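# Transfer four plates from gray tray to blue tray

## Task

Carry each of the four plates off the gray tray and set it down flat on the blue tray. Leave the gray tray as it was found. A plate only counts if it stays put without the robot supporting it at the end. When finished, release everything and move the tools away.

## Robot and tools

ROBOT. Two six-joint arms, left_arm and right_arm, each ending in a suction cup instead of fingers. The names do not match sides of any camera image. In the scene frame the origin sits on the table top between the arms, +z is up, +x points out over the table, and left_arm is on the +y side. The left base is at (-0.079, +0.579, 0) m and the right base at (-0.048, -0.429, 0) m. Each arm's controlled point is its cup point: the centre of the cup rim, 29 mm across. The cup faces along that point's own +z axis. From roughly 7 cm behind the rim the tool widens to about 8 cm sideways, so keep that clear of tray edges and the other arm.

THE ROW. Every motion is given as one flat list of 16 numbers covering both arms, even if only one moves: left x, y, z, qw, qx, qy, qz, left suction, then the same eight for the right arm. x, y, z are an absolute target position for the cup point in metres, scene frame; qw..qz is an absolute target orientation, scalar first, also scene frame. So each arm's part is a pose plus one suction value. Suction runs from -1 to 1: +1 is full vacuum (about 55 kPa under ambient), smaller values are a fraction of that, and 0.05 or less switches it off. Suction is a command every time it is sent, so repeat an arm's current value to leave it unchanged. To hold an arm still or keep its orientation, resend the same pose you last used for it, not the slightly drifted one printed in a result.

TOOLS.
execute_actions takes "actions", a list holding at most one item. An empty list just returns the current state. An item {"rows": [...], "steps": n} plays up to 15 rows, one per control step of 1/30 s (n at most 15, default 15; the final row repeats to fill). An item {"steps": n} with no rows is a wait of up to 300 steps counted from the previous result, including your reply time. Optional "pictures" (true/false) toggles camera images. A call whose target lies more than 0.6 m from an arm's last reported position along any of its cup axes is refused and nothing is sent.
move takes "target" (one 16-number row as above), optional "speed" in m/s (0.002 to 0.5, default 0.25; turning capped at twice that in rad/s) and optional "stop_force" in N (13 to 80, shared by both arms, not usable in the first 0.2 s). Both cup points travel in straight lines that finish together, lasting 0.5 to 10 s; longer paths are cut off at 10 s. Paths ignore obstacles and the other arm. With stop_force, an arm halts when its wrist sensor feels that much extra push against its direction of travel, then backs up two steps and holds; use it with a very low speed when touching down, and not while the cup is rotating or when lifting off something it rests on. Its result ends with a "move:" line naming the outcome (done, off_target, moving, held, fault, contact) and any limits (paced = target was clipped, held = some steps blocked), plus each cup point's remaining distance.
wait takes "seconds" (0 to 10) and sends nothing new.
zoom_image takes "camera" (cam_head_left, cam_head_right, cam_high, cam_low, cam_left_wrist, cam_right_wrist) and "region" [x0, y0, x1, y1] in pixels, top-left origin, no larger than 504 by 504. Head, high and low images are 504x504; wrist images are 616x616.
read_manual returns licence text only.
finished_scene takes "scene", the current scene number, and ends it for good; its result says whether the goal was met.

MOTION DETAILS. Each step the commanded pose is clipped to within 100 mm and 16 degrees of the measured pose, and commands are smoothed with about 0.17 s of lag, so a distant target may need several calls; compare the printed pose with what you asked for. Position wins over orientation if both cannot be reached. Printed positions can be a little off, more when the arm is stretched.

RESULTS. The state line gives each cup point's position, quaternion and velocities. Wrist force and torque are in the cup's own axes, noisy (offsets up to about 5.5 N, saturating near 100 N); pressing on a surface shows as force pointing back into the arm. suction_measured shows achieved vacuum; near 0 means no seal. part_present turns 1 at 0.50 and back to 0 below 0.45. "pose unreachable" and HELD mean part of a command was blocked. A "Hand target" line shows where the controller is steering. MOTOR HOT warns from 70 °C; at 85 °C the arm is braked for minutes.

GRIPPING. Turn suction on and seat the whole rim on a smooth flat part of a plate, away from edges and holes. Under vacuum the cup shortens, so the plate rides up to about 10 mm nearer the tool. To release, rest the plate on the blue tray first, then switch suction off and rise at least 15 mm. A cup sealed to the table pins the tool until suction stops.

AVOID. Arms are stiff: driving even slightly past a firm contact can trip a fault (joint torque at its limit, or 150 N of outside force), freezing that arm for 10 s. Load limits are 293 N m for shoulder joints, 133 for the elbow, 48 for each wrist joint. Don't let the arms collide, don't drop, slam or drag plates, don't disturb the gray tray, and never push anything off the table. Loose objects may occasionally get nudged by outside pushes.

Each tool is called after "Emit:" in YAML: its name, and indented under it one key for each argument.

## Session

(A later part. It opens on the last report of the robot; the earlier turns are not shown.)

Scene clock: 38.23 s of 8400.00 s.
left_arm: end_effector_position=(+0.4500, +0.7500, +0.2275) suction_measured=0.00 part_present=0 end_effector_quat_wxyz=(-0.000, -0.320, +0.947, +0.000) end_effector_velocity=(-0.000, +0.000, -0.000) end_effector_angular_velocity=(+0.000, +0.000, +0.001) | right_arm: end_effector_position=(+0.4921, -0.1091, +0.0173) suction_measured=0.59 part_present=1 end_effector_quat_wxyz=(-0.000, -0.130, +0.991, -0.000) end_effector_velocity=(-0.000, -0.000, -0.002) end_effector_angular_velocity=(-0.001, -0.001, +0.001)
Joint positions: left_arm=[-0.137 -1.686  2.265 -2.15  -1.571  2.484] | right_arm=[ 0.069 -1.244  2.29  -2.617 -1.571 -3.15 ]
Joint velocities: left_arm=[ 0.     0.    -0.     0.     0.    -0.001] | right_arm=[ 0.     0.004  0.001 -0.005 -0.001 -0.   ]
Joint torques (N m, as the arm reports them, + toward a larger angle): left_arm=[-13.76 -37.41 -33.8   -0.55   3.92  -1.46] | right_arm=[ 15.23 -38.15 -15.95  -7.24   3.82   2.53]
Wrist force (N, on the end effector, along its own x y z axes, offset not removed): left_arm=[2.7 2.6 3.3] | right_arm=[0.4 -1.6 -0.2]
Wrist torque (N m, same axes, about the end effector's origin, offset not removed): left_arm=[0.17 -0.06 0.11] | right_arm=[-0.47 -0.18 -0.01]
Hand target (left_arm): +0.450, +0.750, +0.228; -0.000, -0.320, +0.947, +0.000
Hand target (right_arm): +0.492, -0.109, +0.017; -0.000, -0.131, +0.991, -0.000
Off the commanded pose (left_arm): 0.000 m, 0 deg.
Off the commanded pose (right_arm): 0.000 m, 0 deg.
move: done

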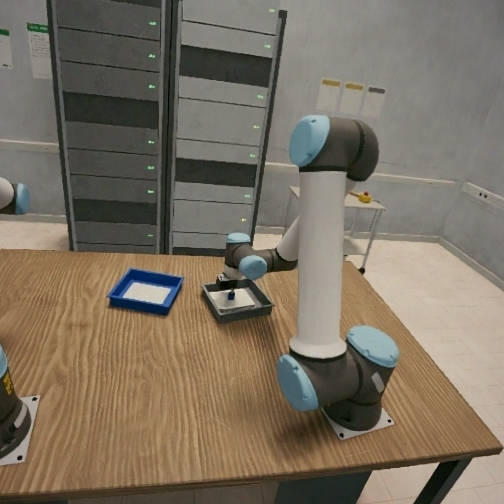

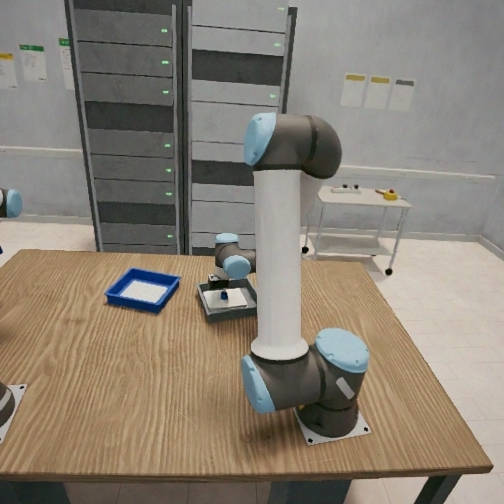

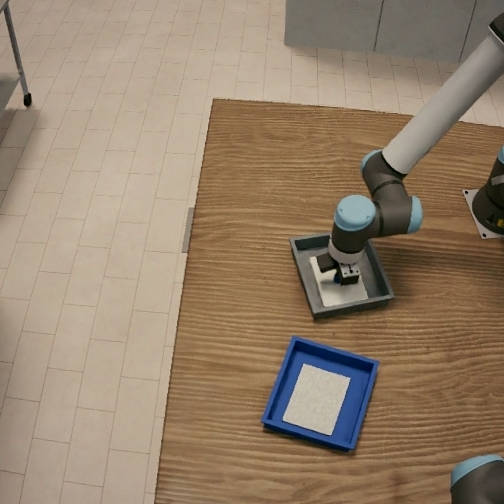

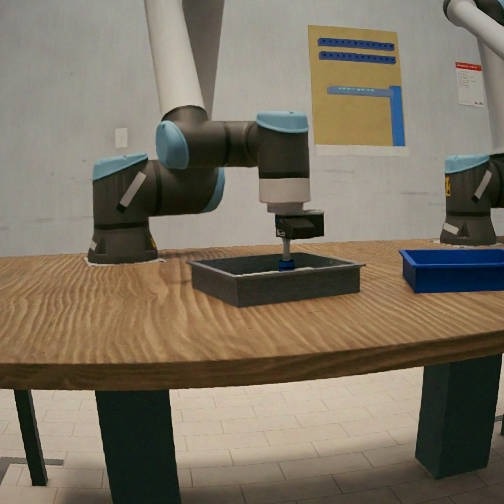

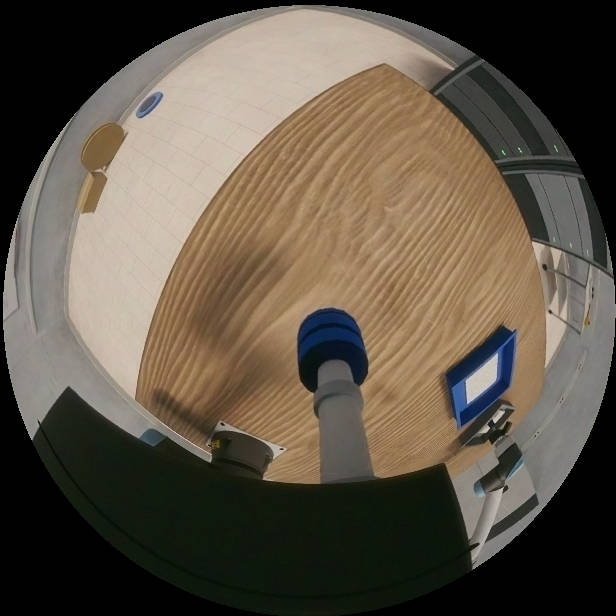

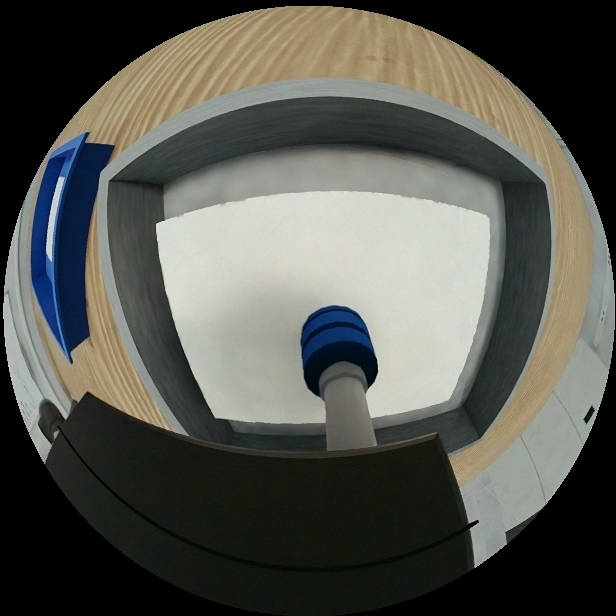

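Emit:
move:
  target: [0.45,0.75,0.2275,0,-0.320,0.947,0,0, 0.493,-0.113,0.085,0,-0.1305,0.9914,0,1]
  speed: 0.12

Scene clock: 39.70 s of 8400.00 s.
left_arm: end_effector_position=(+0.4500, +0.7500, +0.2275) suction_measured=0.00 part_present=0 end_effector_quat_wxyz=(-0.000, -0.320, +0.947, +0.000) end_effector_velocity=(-0.000, +0.000, +0.000) end_effector_angular_velocity=(+0.000, -0.000, +0.000) | right_arm: end_effector_position=(+0.4929, -0.1130, +0.0847) suction_measured=0.99 part_present=1 end_effector_quat_wxyz=(+0.000, -0.131, +0.991, +0.000) end_effector_velocity=(-0.001, -0.000, +0.002) end_effector_angular_velocity=(-0.000, +0.003, -0.000)
Joint positions: left_arm=[-0.137 -1.686  2.265 -2.15  -1.571  2.484] | right_arm=[ 0.063 -1.365  2.263 -2.468 -1.571 -3.157]
Joint velocities: left_arm=[ 0. -0.  0. -0.  0. -0.] | right_arm=[-0.001 -0.004 -0.     0.007  0.001 -0.001]
Joint torques (N m, as the arm reports them, + toward a larger angle): left_arm=[-12.31 -40.42 -34.96  -0.7    3.68  -1.36] | right_arm=[-19.74 -63.41 -39.62  -0.27   2.85  -1.67]
Wrist force (N, on the end effector, along its own x y z axes, offset not removed): left_arm=[1.2 -3.8 3.6] | right_arm=[0.5 0.1 1.8]
Wrist torque (N m, same axes, about the end effector's origin, offset not removed): left_arm=[-0.67 0.06 0.11] | right_arm=[-0.28 -0.22 0.00]
Hand target (left_arm): +0.450, +0.750, +0.228; -0.000, -0.320, +0.947, +0.000
Hand target (right_arm): +0.493, -0.113, +0.085; +0.000, -0.131, +0.991, -0.000
Off the commanded pose (left_arm): 0.000 m, 0 deg.
Off the commanded pose (right_arm): 0.000 m, 0 deg.
move: done

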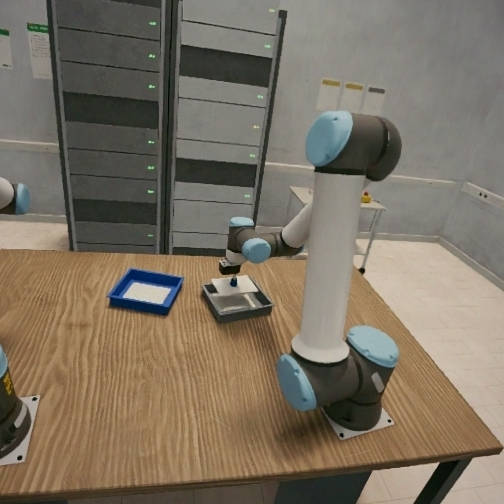

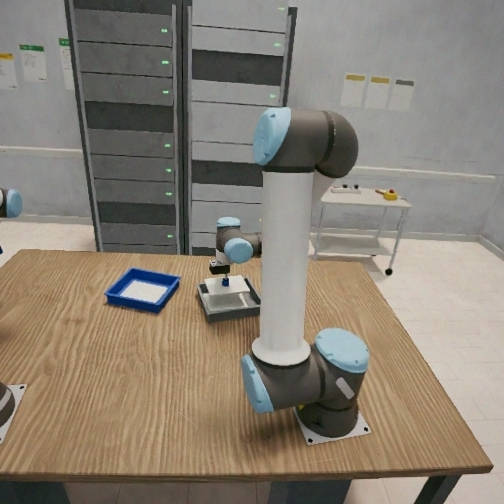

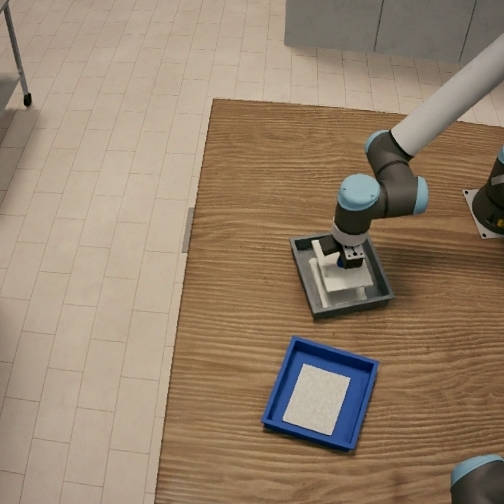

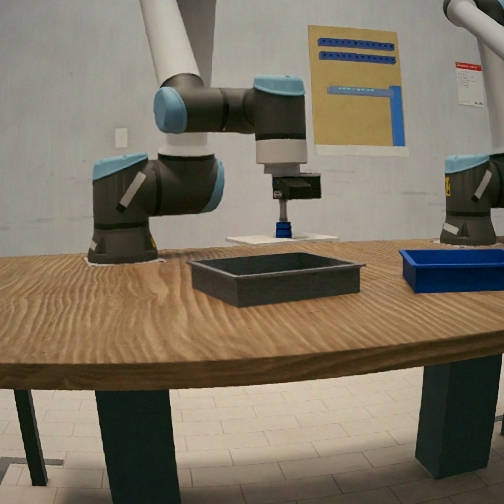

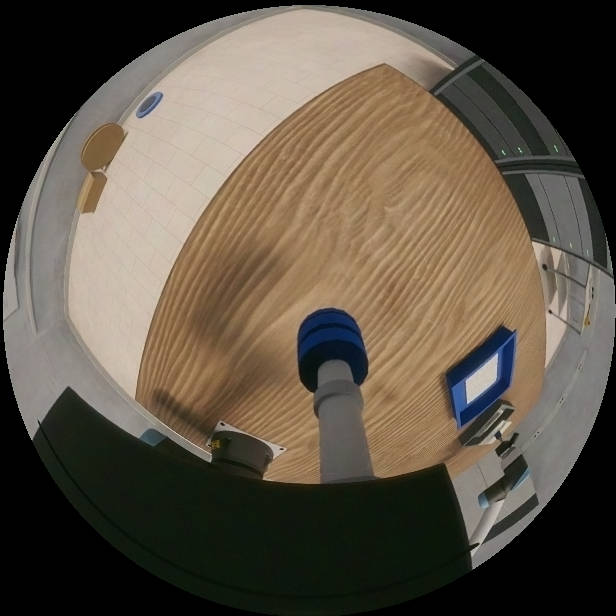

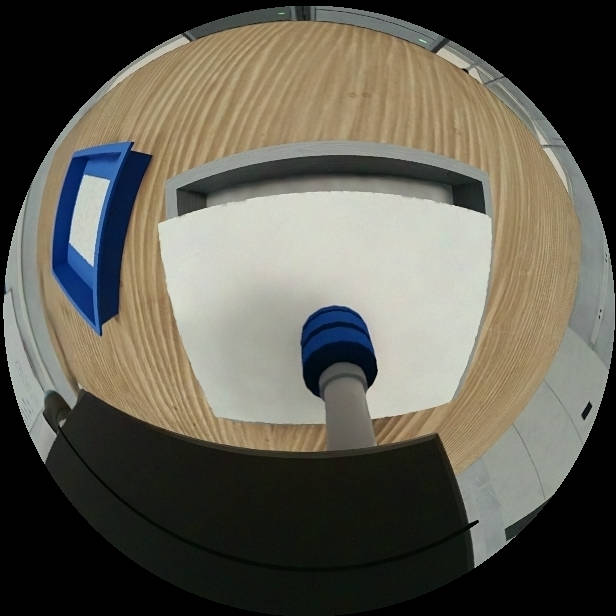

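Next plate seems to have slots; I'll look later.

Emit:
move:
  target: [0.45,0.75,0.2275,0,-0.320,0.947,0,0, 0.549,0.243,0.08,0,0.134,0.991,0,1]
  speed: 0.4

Emit:
move:
  target: [0.45,0.75,0.2275,0,-0.320,0.947,0,0, 0.549,0.243,0.0095,0,0.134,0.991,0,1]
  speed: 0.12

Emit:
move:
  target: [0.45,0.75,0.2275,0,-0.320,0.947,0,0, 0.549,0.243,0.0,0,0.134,0.991,0,1]
  speed: 0.004
  stop_force: 13

Scene clock: 42.73 s of 8400.00 s.
left_arm: end_effector_position=(+0.4500, +0.7500, +0.2275) suction_measured=0.00 part_present=0 end_effector_quat_wxyz=(-0.000, -0.320, +0.947, +0.000) end_effector_velocity=(-0.001, -0.000, -0.001) end_effector_angular_velocity=(-0.000, +0.001, +0.001) | right_arm: end_effector_position=(+0.5487, +0.2429, +0.0802) suction_measured=0.96 part_present=1 end_effector_quat_wxyz=(+0.000, +0.134, +0.991, +0.000) end_effector_velocity=(+0.000, +0.002, -0.001) end_effector_angular_velocity=(-0.001, +0.003, -0.004)
Joint positions: left_arm=[-0.137 -1.686  2.265 -2.15  -1.571  2.484] | right_arm=[ 0.465 -1.01   1.715 -2.276 -1.571 -2.224]
Joint velocities: left_arm=[ 0.     0.     0.002 -0.001 -0.    -0.   ] | right_arm=[ 0.001  0.003 -0.005  0.004  0.001  0.005]
Joint torques (N m, as the arm reports them, + toward a larger angle): left_arm=[-14.04 -37.38 -33.38  -0.55   3.36  -1.16] | right_arm=[ 16.9  -63.34 -44.8   -0.09  -3.95   2.77]
Wrist force (N, on the end effector, along its own x y z axes, offset not removed): left_arm=[4.4 -1.5 3.0] | right_arm=[-0.5 1.5 1.8]
Wrist torque (N m, same axes, about the end effector's origin, offset not removed): left_arm=[-0.35 -0.37 0.09] | right_arm=[-0.13 -0.13 -0.02]
Hand target (left_arm): +0.450, +0.750, +0.228; -0.000, -0.320, +0.947, +0.000
Hand target (right_arm): +0.549, +0.243, +0.080; +0.000, +0.134, +0.991, +0.000
Off the commanded pose (left_arm): 0.000 m, 0 deg.
Off the commanded pose (right_arm): 0.000 m, 0 deg.
move: done

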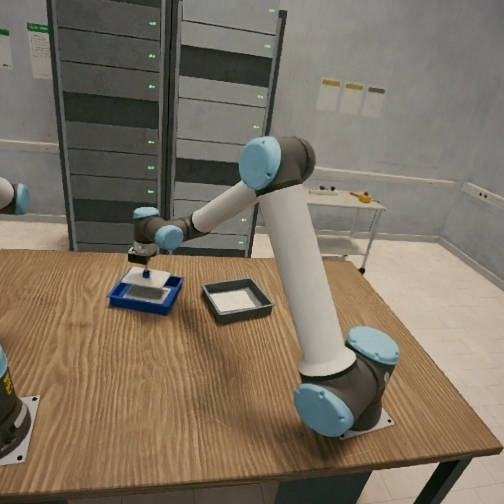

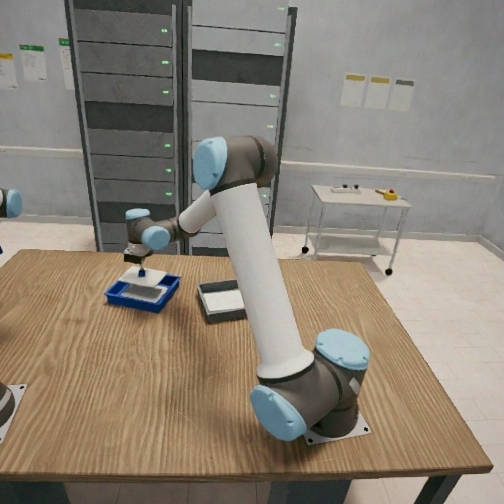

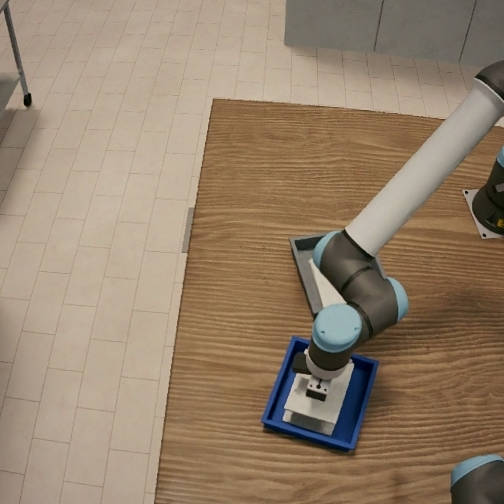

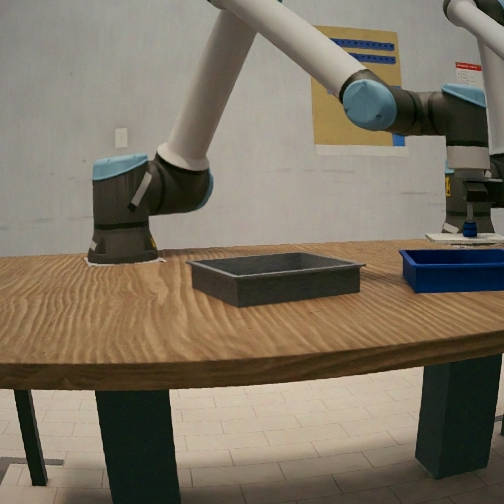

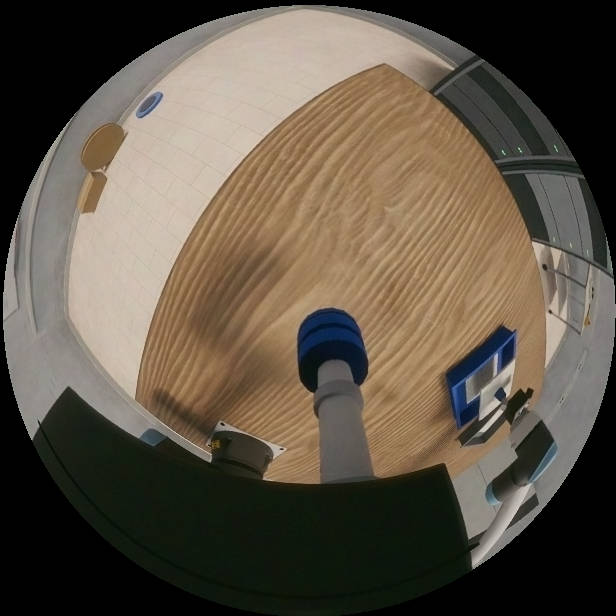

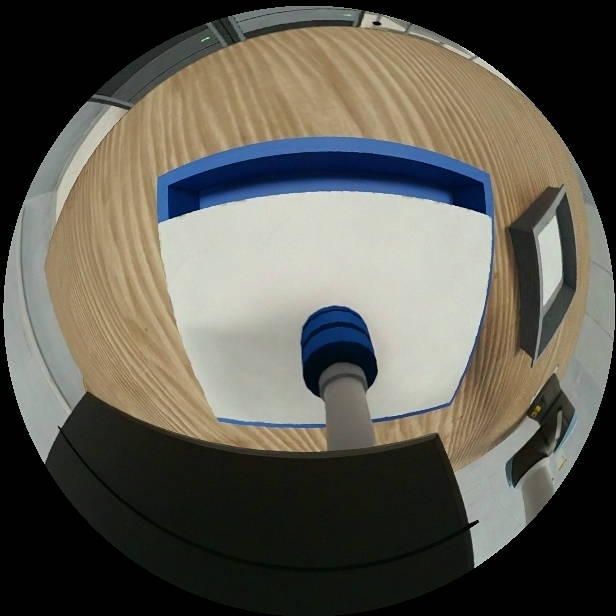

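Scene clock: 43.90 s of 8400.00 s.
left_arm: end_effector_position=(+0.4500, +0.7500, +0.2275) suction_measured=0.00 part_present=0 end_effector_quat_wxyz=(-0.000, -0.320, +0.947, +0.000) end_effector_velocity=(+0.000, -0.000, +0.000) end_effector_angular_velocity=(-0.001, -0.001, -0.000) | right_arm: end_effector_position=(+0.5490, +0.2430, +0.0098) suction_measured=0.98 part_present=1 end_effector_quat_wxyz=(-0.000, +0.134, +0.991, +0.000) end_effector_velocity=(+0.002, +0.001, -0.002) end_effector_angular_velocity=(+0.001, -0.003, +0.000)
Joint positions: left_arm=[-0.137 -1.686  2.265 -2.15  -1.571  2.484] | right_arm=[ 0.465 -0.93   1.737 -2.378 -1.571 -2.223]
Joint velocities: left_arm=[-0.    -0.001 -0.    -0.    -0.001  0.   ] | right_arm=[-0.     0.004 -0.001 -0.006 -0.001 -0.   ]
Joint torques (N m, as the arm reports them, + toward a larger angle): left_arm=[-13.52 -37.31 -35.53  -0.45   3.22  -1.  ] | right_arm=[-19.7  -67.97 -24.04  -6.93  -4.15   2.57]
Wrist force (N, on the end effector, along its own x y z axes, offset not removed): left_arm=[2.1 0.6 1.8] | right_arm=[-0.3 -2.1 -0.3]
Wrist torque (N m, same axes, about the end effector's origin, offset not removed): left_arm=[-0.09 0.03 0.18] | right_arm=[-0.51 -0.07 0.05]
Hand target (left_arm): +0.450, +0.750, +0.228; -0.000, -0.320, +0.947, +0.000
Hand target (right_arm): +0.549, +0.243, +0.009; -0.000, +0.134, +0.991, -0.000
Off the commanded pose (left_arm): 0.000 m, 0 deg.
Off the commanded pose (right_arm): 0.000 m, 0 deg.
move: done

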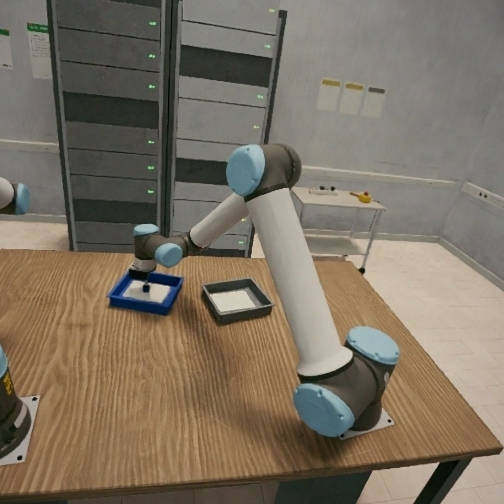

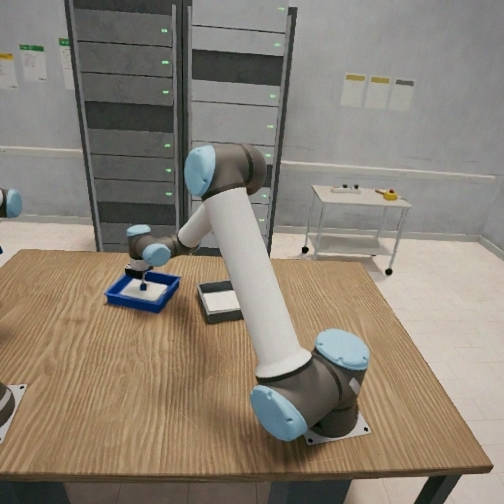

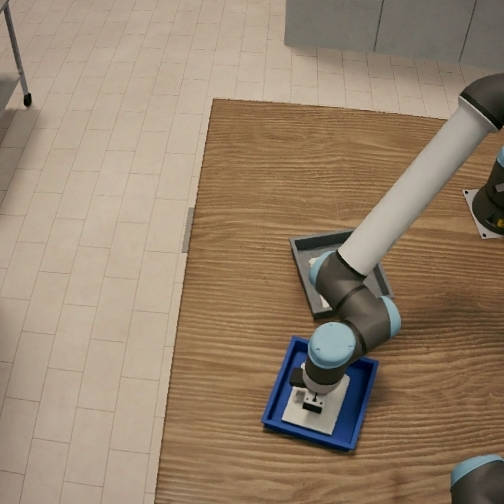

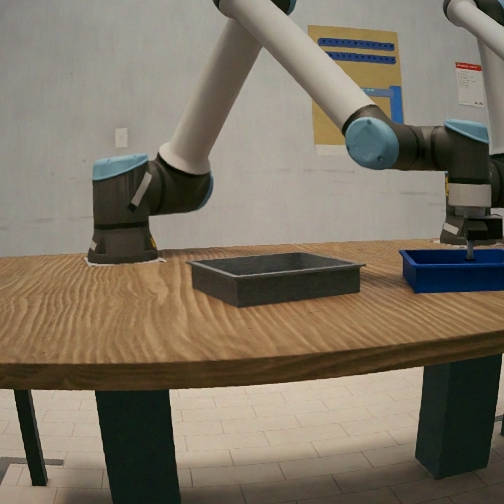

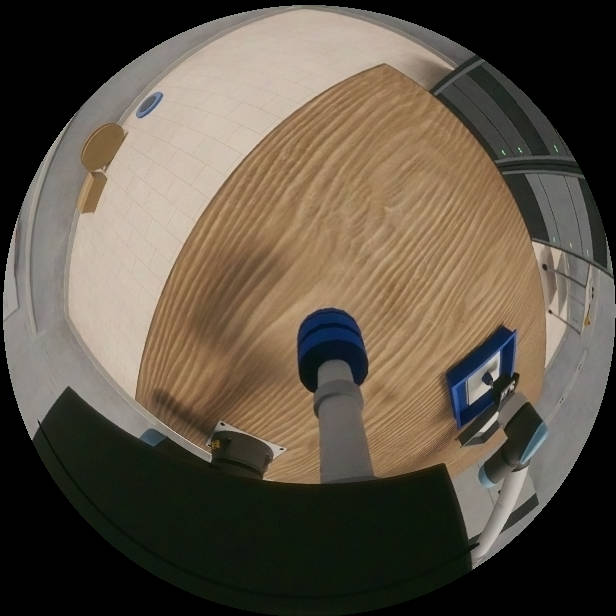

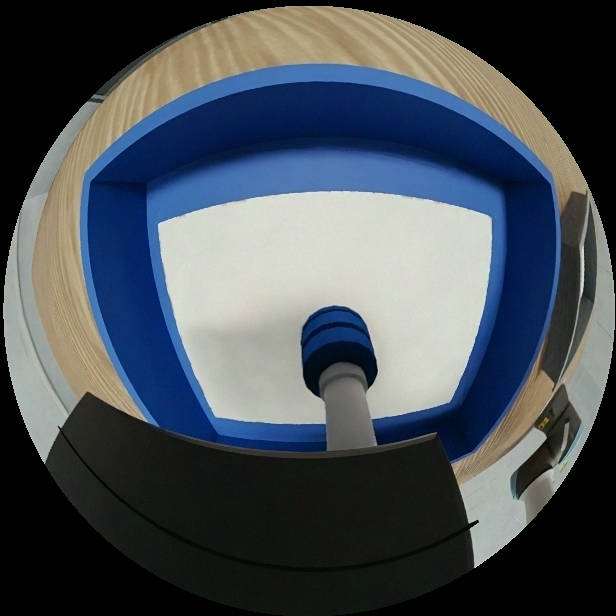

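Scene clock: 45.13 s of 8400.00 s.
left_arm: end_effector_position=(+0.4500, +0.7500, +0.2275) suction_measured=0.00 part_present=0 end_effector_quat_wxyz=(-0.000, -0.320, +0.947, +0.000) end_effector_velocity=(+0.000, -0.000, +0.000) end_effector_angular_velocity=(-0.001, +0.000, +0.001) | right_arm: end_effector_position=(+0.5491, +0.2431, +0.0064) suction_measured=0.99 part_present=1 end_effector_quat_wxyz=(+0.000, +0.134, +0.991, +0.000) end_effector_velocity=(-0.001, -0.002, -0.001) end_effector_angular_velocity=(-0.004, +0.005, +0.000)
Joint positions: left_arm=[-0.137 -1.686  2.265 -2.15  -1.571  2.484] | right_arm=[ 0.465 -0.926  1.738 -2.383 -1.571 -2.223]
Joint velocities: left_arm=[ 0.    -0.    -0.     0.    -0.001 -0.001] | right_arm=[-0.001 -0.001  0.001  0.006 -0.    -0.001]
Joint torques (N m, as the arm reports them, + toward a larger angle): left_arm=[-14.89 -38.32 -34.24  -0.42   3.42  -1.74] | right_arm=[-18.83 -79.99 -18.5    1.42  -3.84   2.49]
Wrist force (N, on the end effector, along its own x y z axes, offset not removed): left_arm=[2.1 0.3 6.3] | right_arm=[3.6 -6.5 -18.1]
Wrist torque (N m, same axes, about the end effector's origin, offset not removed): left_arm=[-0.07 0.04 0.08] | right_arm=[-0.65 -0.30 0.00]
Hand target (left_arm): +0.450, +0.750, +0.228; +0.000, -0.320, +0.947, +0.000
Hand target (right_arm): +0.549, +0.243, +0.007; +0.000, +0.134, +0.991, +0.000
Off the commanded pose (left_arm): 0.000 m, 0 deg.
Off the commanded pose (right_arm): 0.006 m, 0 deg.
move: contact (right_arm)

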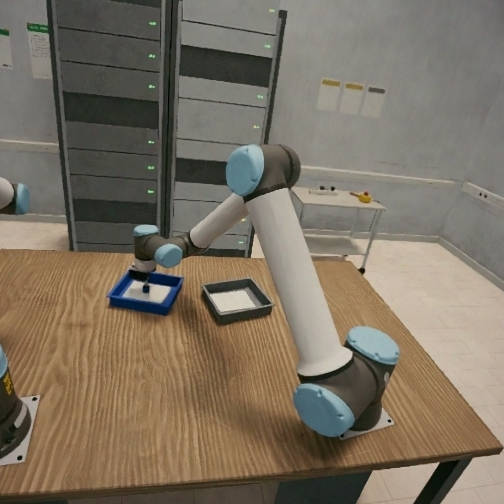

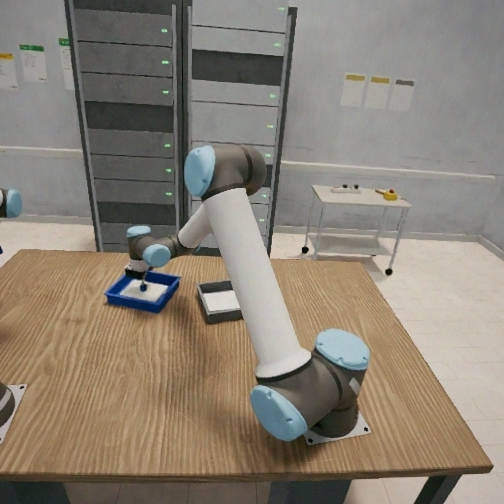

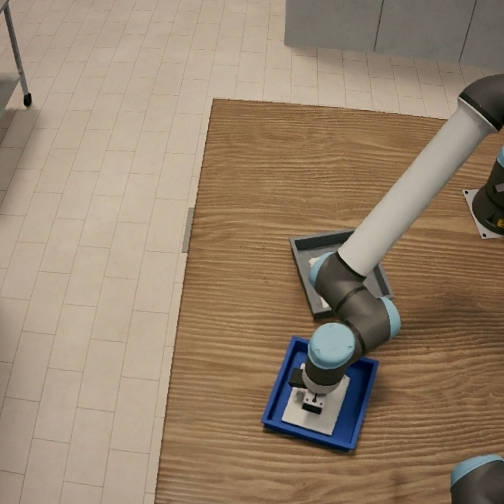

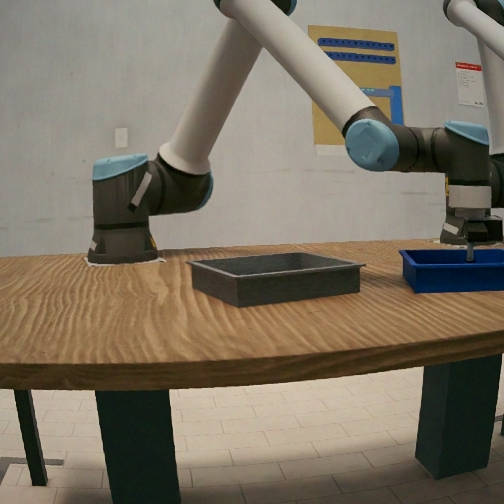

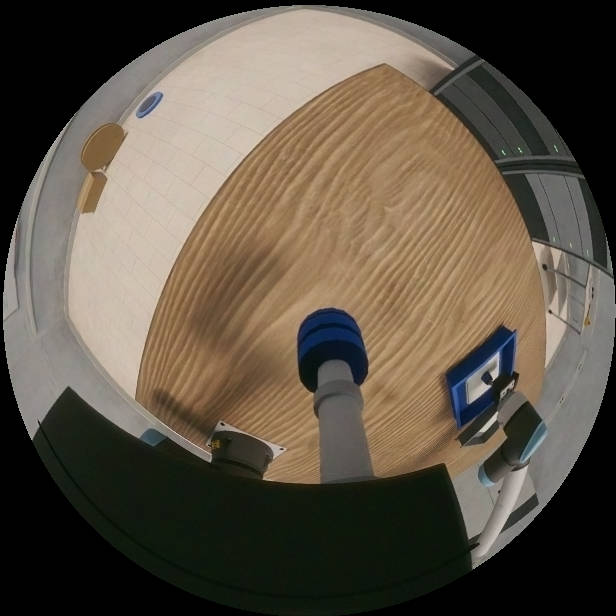

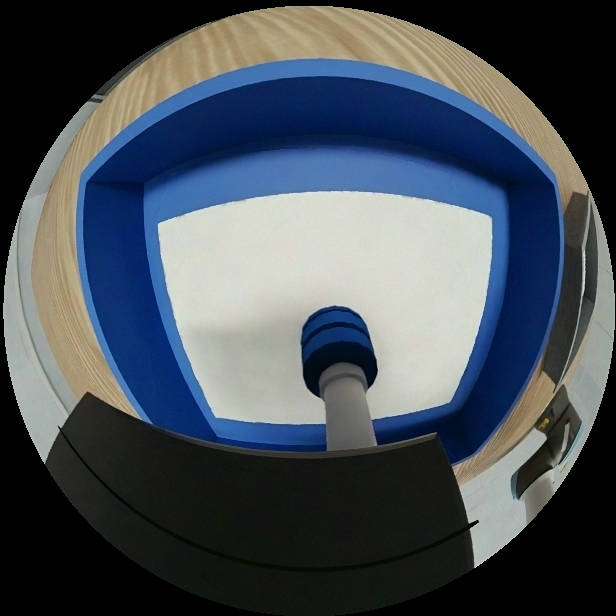

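Emit:
execute_actions:
  actions:
    - {"rows": [[0.45,0.75,0.2275,0,-0.320,0.947,0,0, 0.549,0.243,0.0068,0,0.134,0.991,0,0]], "steps": 3}
  pictures: false

Emit:
move:
  target: [0.45,0.75,0.2275,0,-0.320,0.947,0,0, 0.549,0.243,0.08,0,0.134,0.991,0,0]
  speed: 0.25

Emit:
move:
  target: [0.45,0.75,0.2275,0,-0.320,0.947,0,0, 0.492,-0.109,0.08,0,-0.1305,0.9914,0,0]
  speed: 0.45

Scene clock: 47.53 s of 8400.00 s.
left_arm: end_effector_position=(+0.4500, +0.7500, +0.2275) suction_measured=0.00 part_present=0 end_effector_quat_wxyz=(+0.000, -0.320, +0.947, +0.000) end_effector_velocity=(-0.001, -0.000, -0.000) end_effector_angular_velocity=(-0.001, +0.001, -0.000) | right_arm: end_effector_position=(+0.5490, +0.2431, +0.0068) suction_measured=0.00 part_present=0 end_effector_quat_wxyz=(+0.000, +0.134, +0.991, +0.000) end_effector_velocity=(-0.001, +0.000, +0.000) end_effector_angular_velocity=(+0.000, +0.002, +0.001)
Joint positions: left_arm=[-0.137 -1.686  2.265 -2.15  -1.571  2.484] | right_arm=[ 0.465 -0.926  1.738 -2.383 -1.571 -2.223]
Joint velocities: left_arm=[-0.    -0.     0.001  0.    -0.001  0.   ] | right_arm=[ 0.    -0.001 -0.     0.002  0.001 -0.   ]
Joint torques (N m, as the arm reports them, + toward a larger angle): left_arm=[-16.49 -37.14 -34.45  -1.2    3.8   -1.44] | right_arm=[-19.84 -81.9  -19.69   1.24  -3.17   2.44]
Wrist force (N, on the end effector, along its own x y z axes, offset not removed): left_arm=[2.5 -1.7 4.9] | right_arm=[0.6 1.7 -12.4]
Wrist torque (N m, same axes, about the end effector's origin, offset not removed): left_arm=[-0.34 -0.01 0.17] | right_arm=[0.08 -0.11 0.01]
Hand target (left_arm): +0.450, +0.750, +0.228; -0.000, -0.320, +0.947, +0.000
Hand target (right_arm): +0.549, +0.243, +0.007; +0.000, +0.134, +0.991, +0.000
Off the commanded pose (left_arm): 0.000 m, 0 deg.
Off the commanded pose (right_arm): 0.000 m, 0 deg.
Steps of this call (steps 1 to 69: nothing new was sent; steps 70 to 72: all 3 steps of this action). Readings (end_effector_position | what the end effector reports):
70: left_arm (+0.4500, +0.7500, +0.2275) | right_arm (+0.5490, +0.2431, +0.0067) | left_arm suction_measured=0.00 part_present=0 | right_arm suction_measured=0.16 part_present=0
71: left_arm (+0.4500, +0.7500, +0.2275) | right_arm (+0.5490, +0.2431, +0.0067) | left_arm suction_measured=0.00 part_present=0 | right_arm suction_measured=0.00 part_present=0
72: the state above

Scene clock: 48.80 s of 8400.00 s.
left_arm: end_effector_position=(+0.4500, +0.7500, +0.2275) suction_measured=0.00 part_present=0 end_effector_quat_wxyz=(-0.000, -0.320, +0.947, +0.000) end_effector_velocity=(+0.000, -0.000, +0.000) end_effector_angular_velocity=(+0.000, +0.000, -0.000) | right_arm: end_effector_position=(+0.5490, +0.2430, +0.0797) suction_measured=0.00 part_present=0 end_effector_quat_wxyz=(+0.000, +0.134, +0.991, +0.000) end_effector_velocity=(-0.000, -0.001, +0.002) end_effector_angular_velocity=(-0.003, +0.000, -0.000)
Joint positions: left_arm=[-0.137 -1.686  2.265 -2.15  -1.571  2.484] | right_arm=[ 0.465 -1.009  1.714 -2.276 -1.571 -2.223]
Joint velocities: left_arm=[-0.  0. -0.  0.  0.  0.] | right_arm=[-0.    -0.003 -0.     0.006 -0.002  0.   ]
Joint torques (N m, as the arm reports them, + toward a larger angle): left_arm=[-14.92 -39.14 -33.8   -0.72   3.26  -1.53] | right_arm=[ -1.7  -94.82 -44.53   0.43  -2.22  -1.72]
Wrist force (N, on the end effector, along its own x y z axes, offset not removed): left_arm=[2.0 -1.0 4.0] | right_arm=[1.1 1.2 0.6]
Wrist torque (N m, same axes, about the end effector's origin, offset not removed): left_arm=[-0.18 -0.01 0.10] | right_arm=[-0.14 -0.26 0.05]
Hand target (left_arm): +0.450, +0.750, +0.228; +0.000, -0.320, +0.947, +0.000
Hand target (right_arm): +0.549, +0.243, +0.080; +0.000, +0.134, +0.991, +0.000
Off the commanded pose (left_arm): 0.000 m, 0 deg.
Off the commanded pose (right_arm): 0.000 m, 0 deg.
move: done

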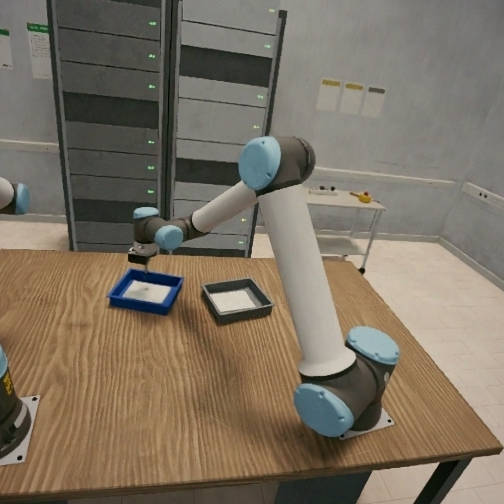

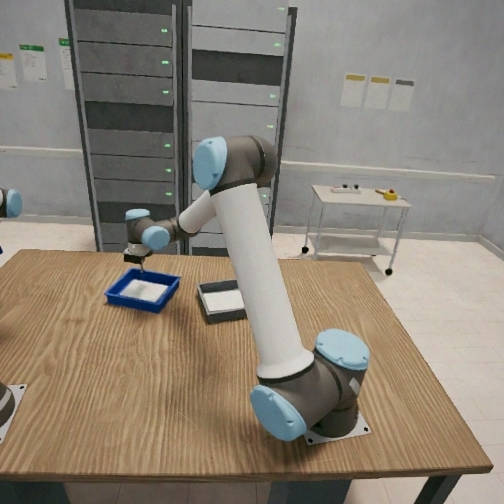

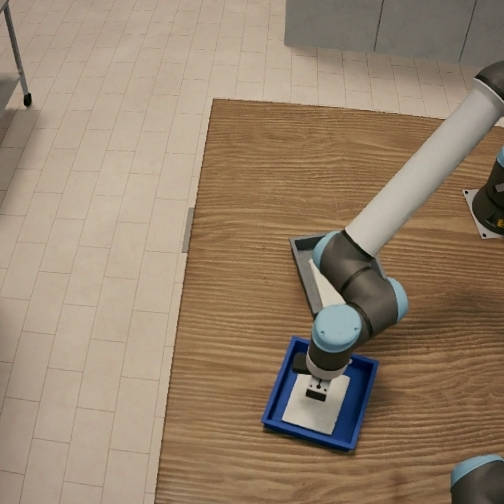

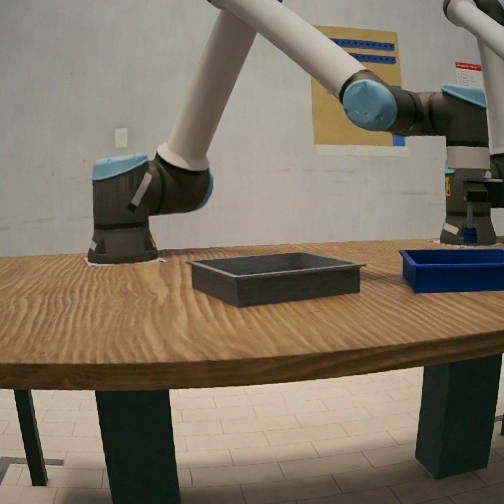

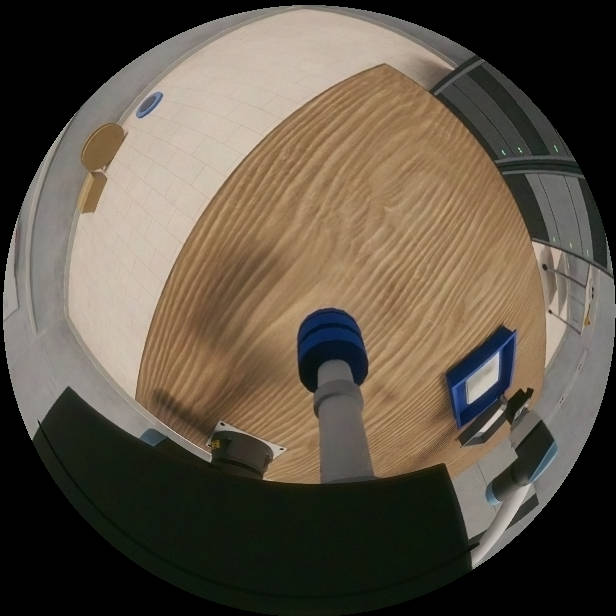

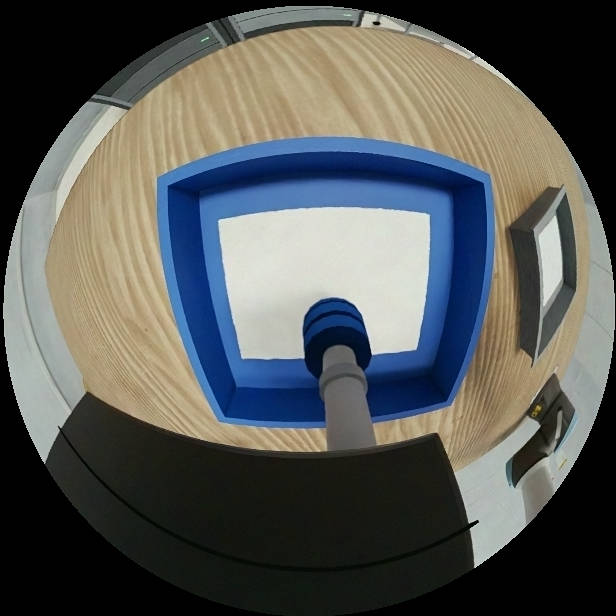

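Scene clock: 50.47 s of 8400.00 s.
left_arm: end_effector_position=(+0.4500, +0.7500, +0.2275) suction_measured=0.00 part_present=0 end_effector_quat_wxyz=(-0.000, -0.320, +0.947, +0.000) end_effector_velocity=(-0.000, -0.000, -0.000) end_effector_angular_velocity=(-0.000, +0.001, +0.000) | right_arm: end_effector_position=(+0.4922, -0.1088, +0.0798) suction_measured=0.00 part_present=0 end_effector_quat_wxyz=(-0.000, -0.130, +0.991, -0.000) end_effector_velocity=(-0.001, -0.003, -0.000) end_effector_angular_velocity=(+0.001, -0.000, +0.005)
Joint positions: left_arm=[-0.137 -1.686  2.265 -2.15  -1.571  2.484] | right_arm=[ 0.07  -1.355  2.262 -2.478 -1.571 -3.149]
Joint velocities: left_arm=[-0.  0.  0. -0. -0. -0.] | right_arm=[-0.005 -0.003  0.004 -0.002  0.001 -0.01 ]
Joint torques (N m, as the arm reports them, + toward a larger angle): left_arm=[-14.91 -41.23 -33.79  -0.73   3.21  -1.12] | right_arm=[-18.05 -63.46 -20.62  -6.7    4.05  -1.46]
Wrist force (N, on the end effector, along its own x y z axes, offset not removed): left_arm=[1.3 1.3 2.6] | right_arm=[0.5 0.9 1.2]
Wrist torque (N m, same axes, about the end effector's origin, offset not removed): left_arm=[0.00 0.15 0.07] | right_arm=[-0.14 -0.12 0.10]
Hand target (left_arm): +0.450, +0.750, +0.228; -0.000, -0.320, +0.947, +0.000
Hand target (right_arm): +0.492, -0.109, +0.080; -0.000, -0.131, +0.991, -0.000
Off the commanded pose (left_arm): 0.000 m, 0 deg.
Off the commanded pose (right_arm): 0.000 m, 0 deg.
move: done

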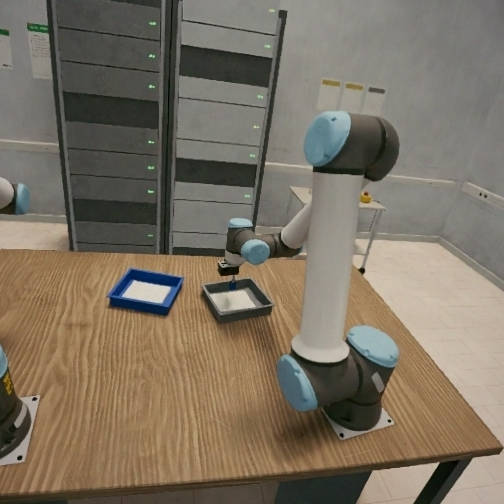

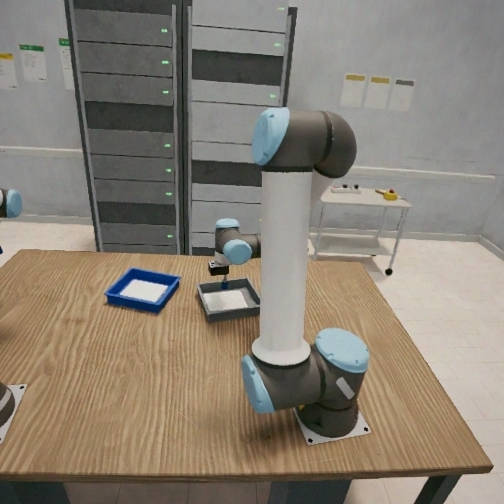

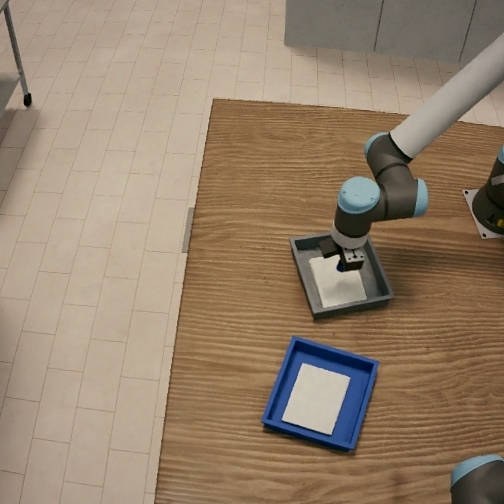

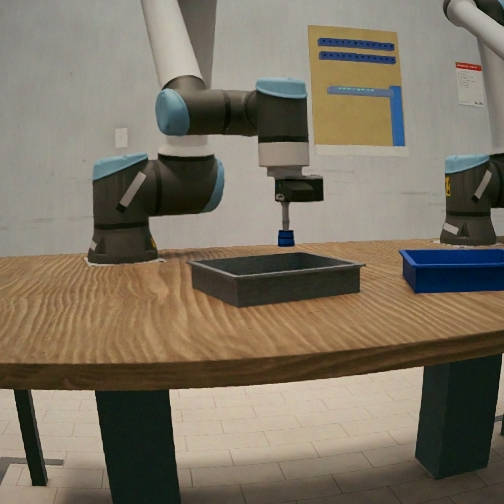

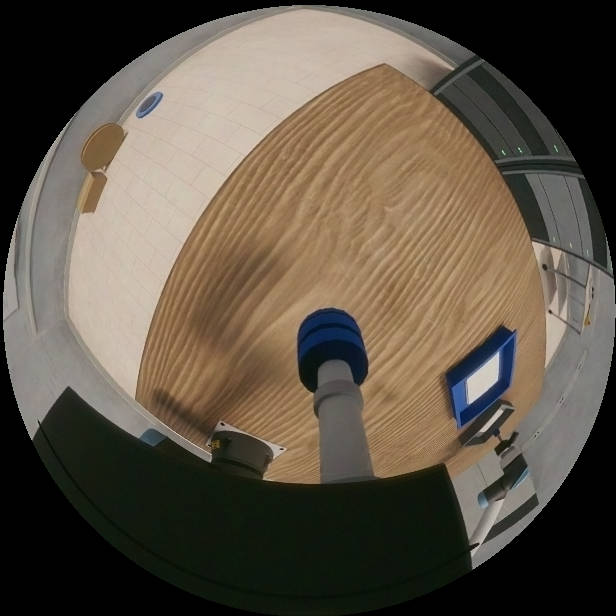

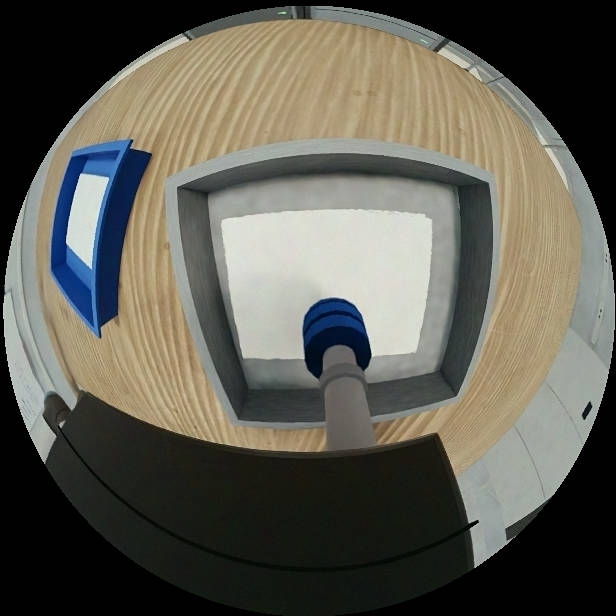

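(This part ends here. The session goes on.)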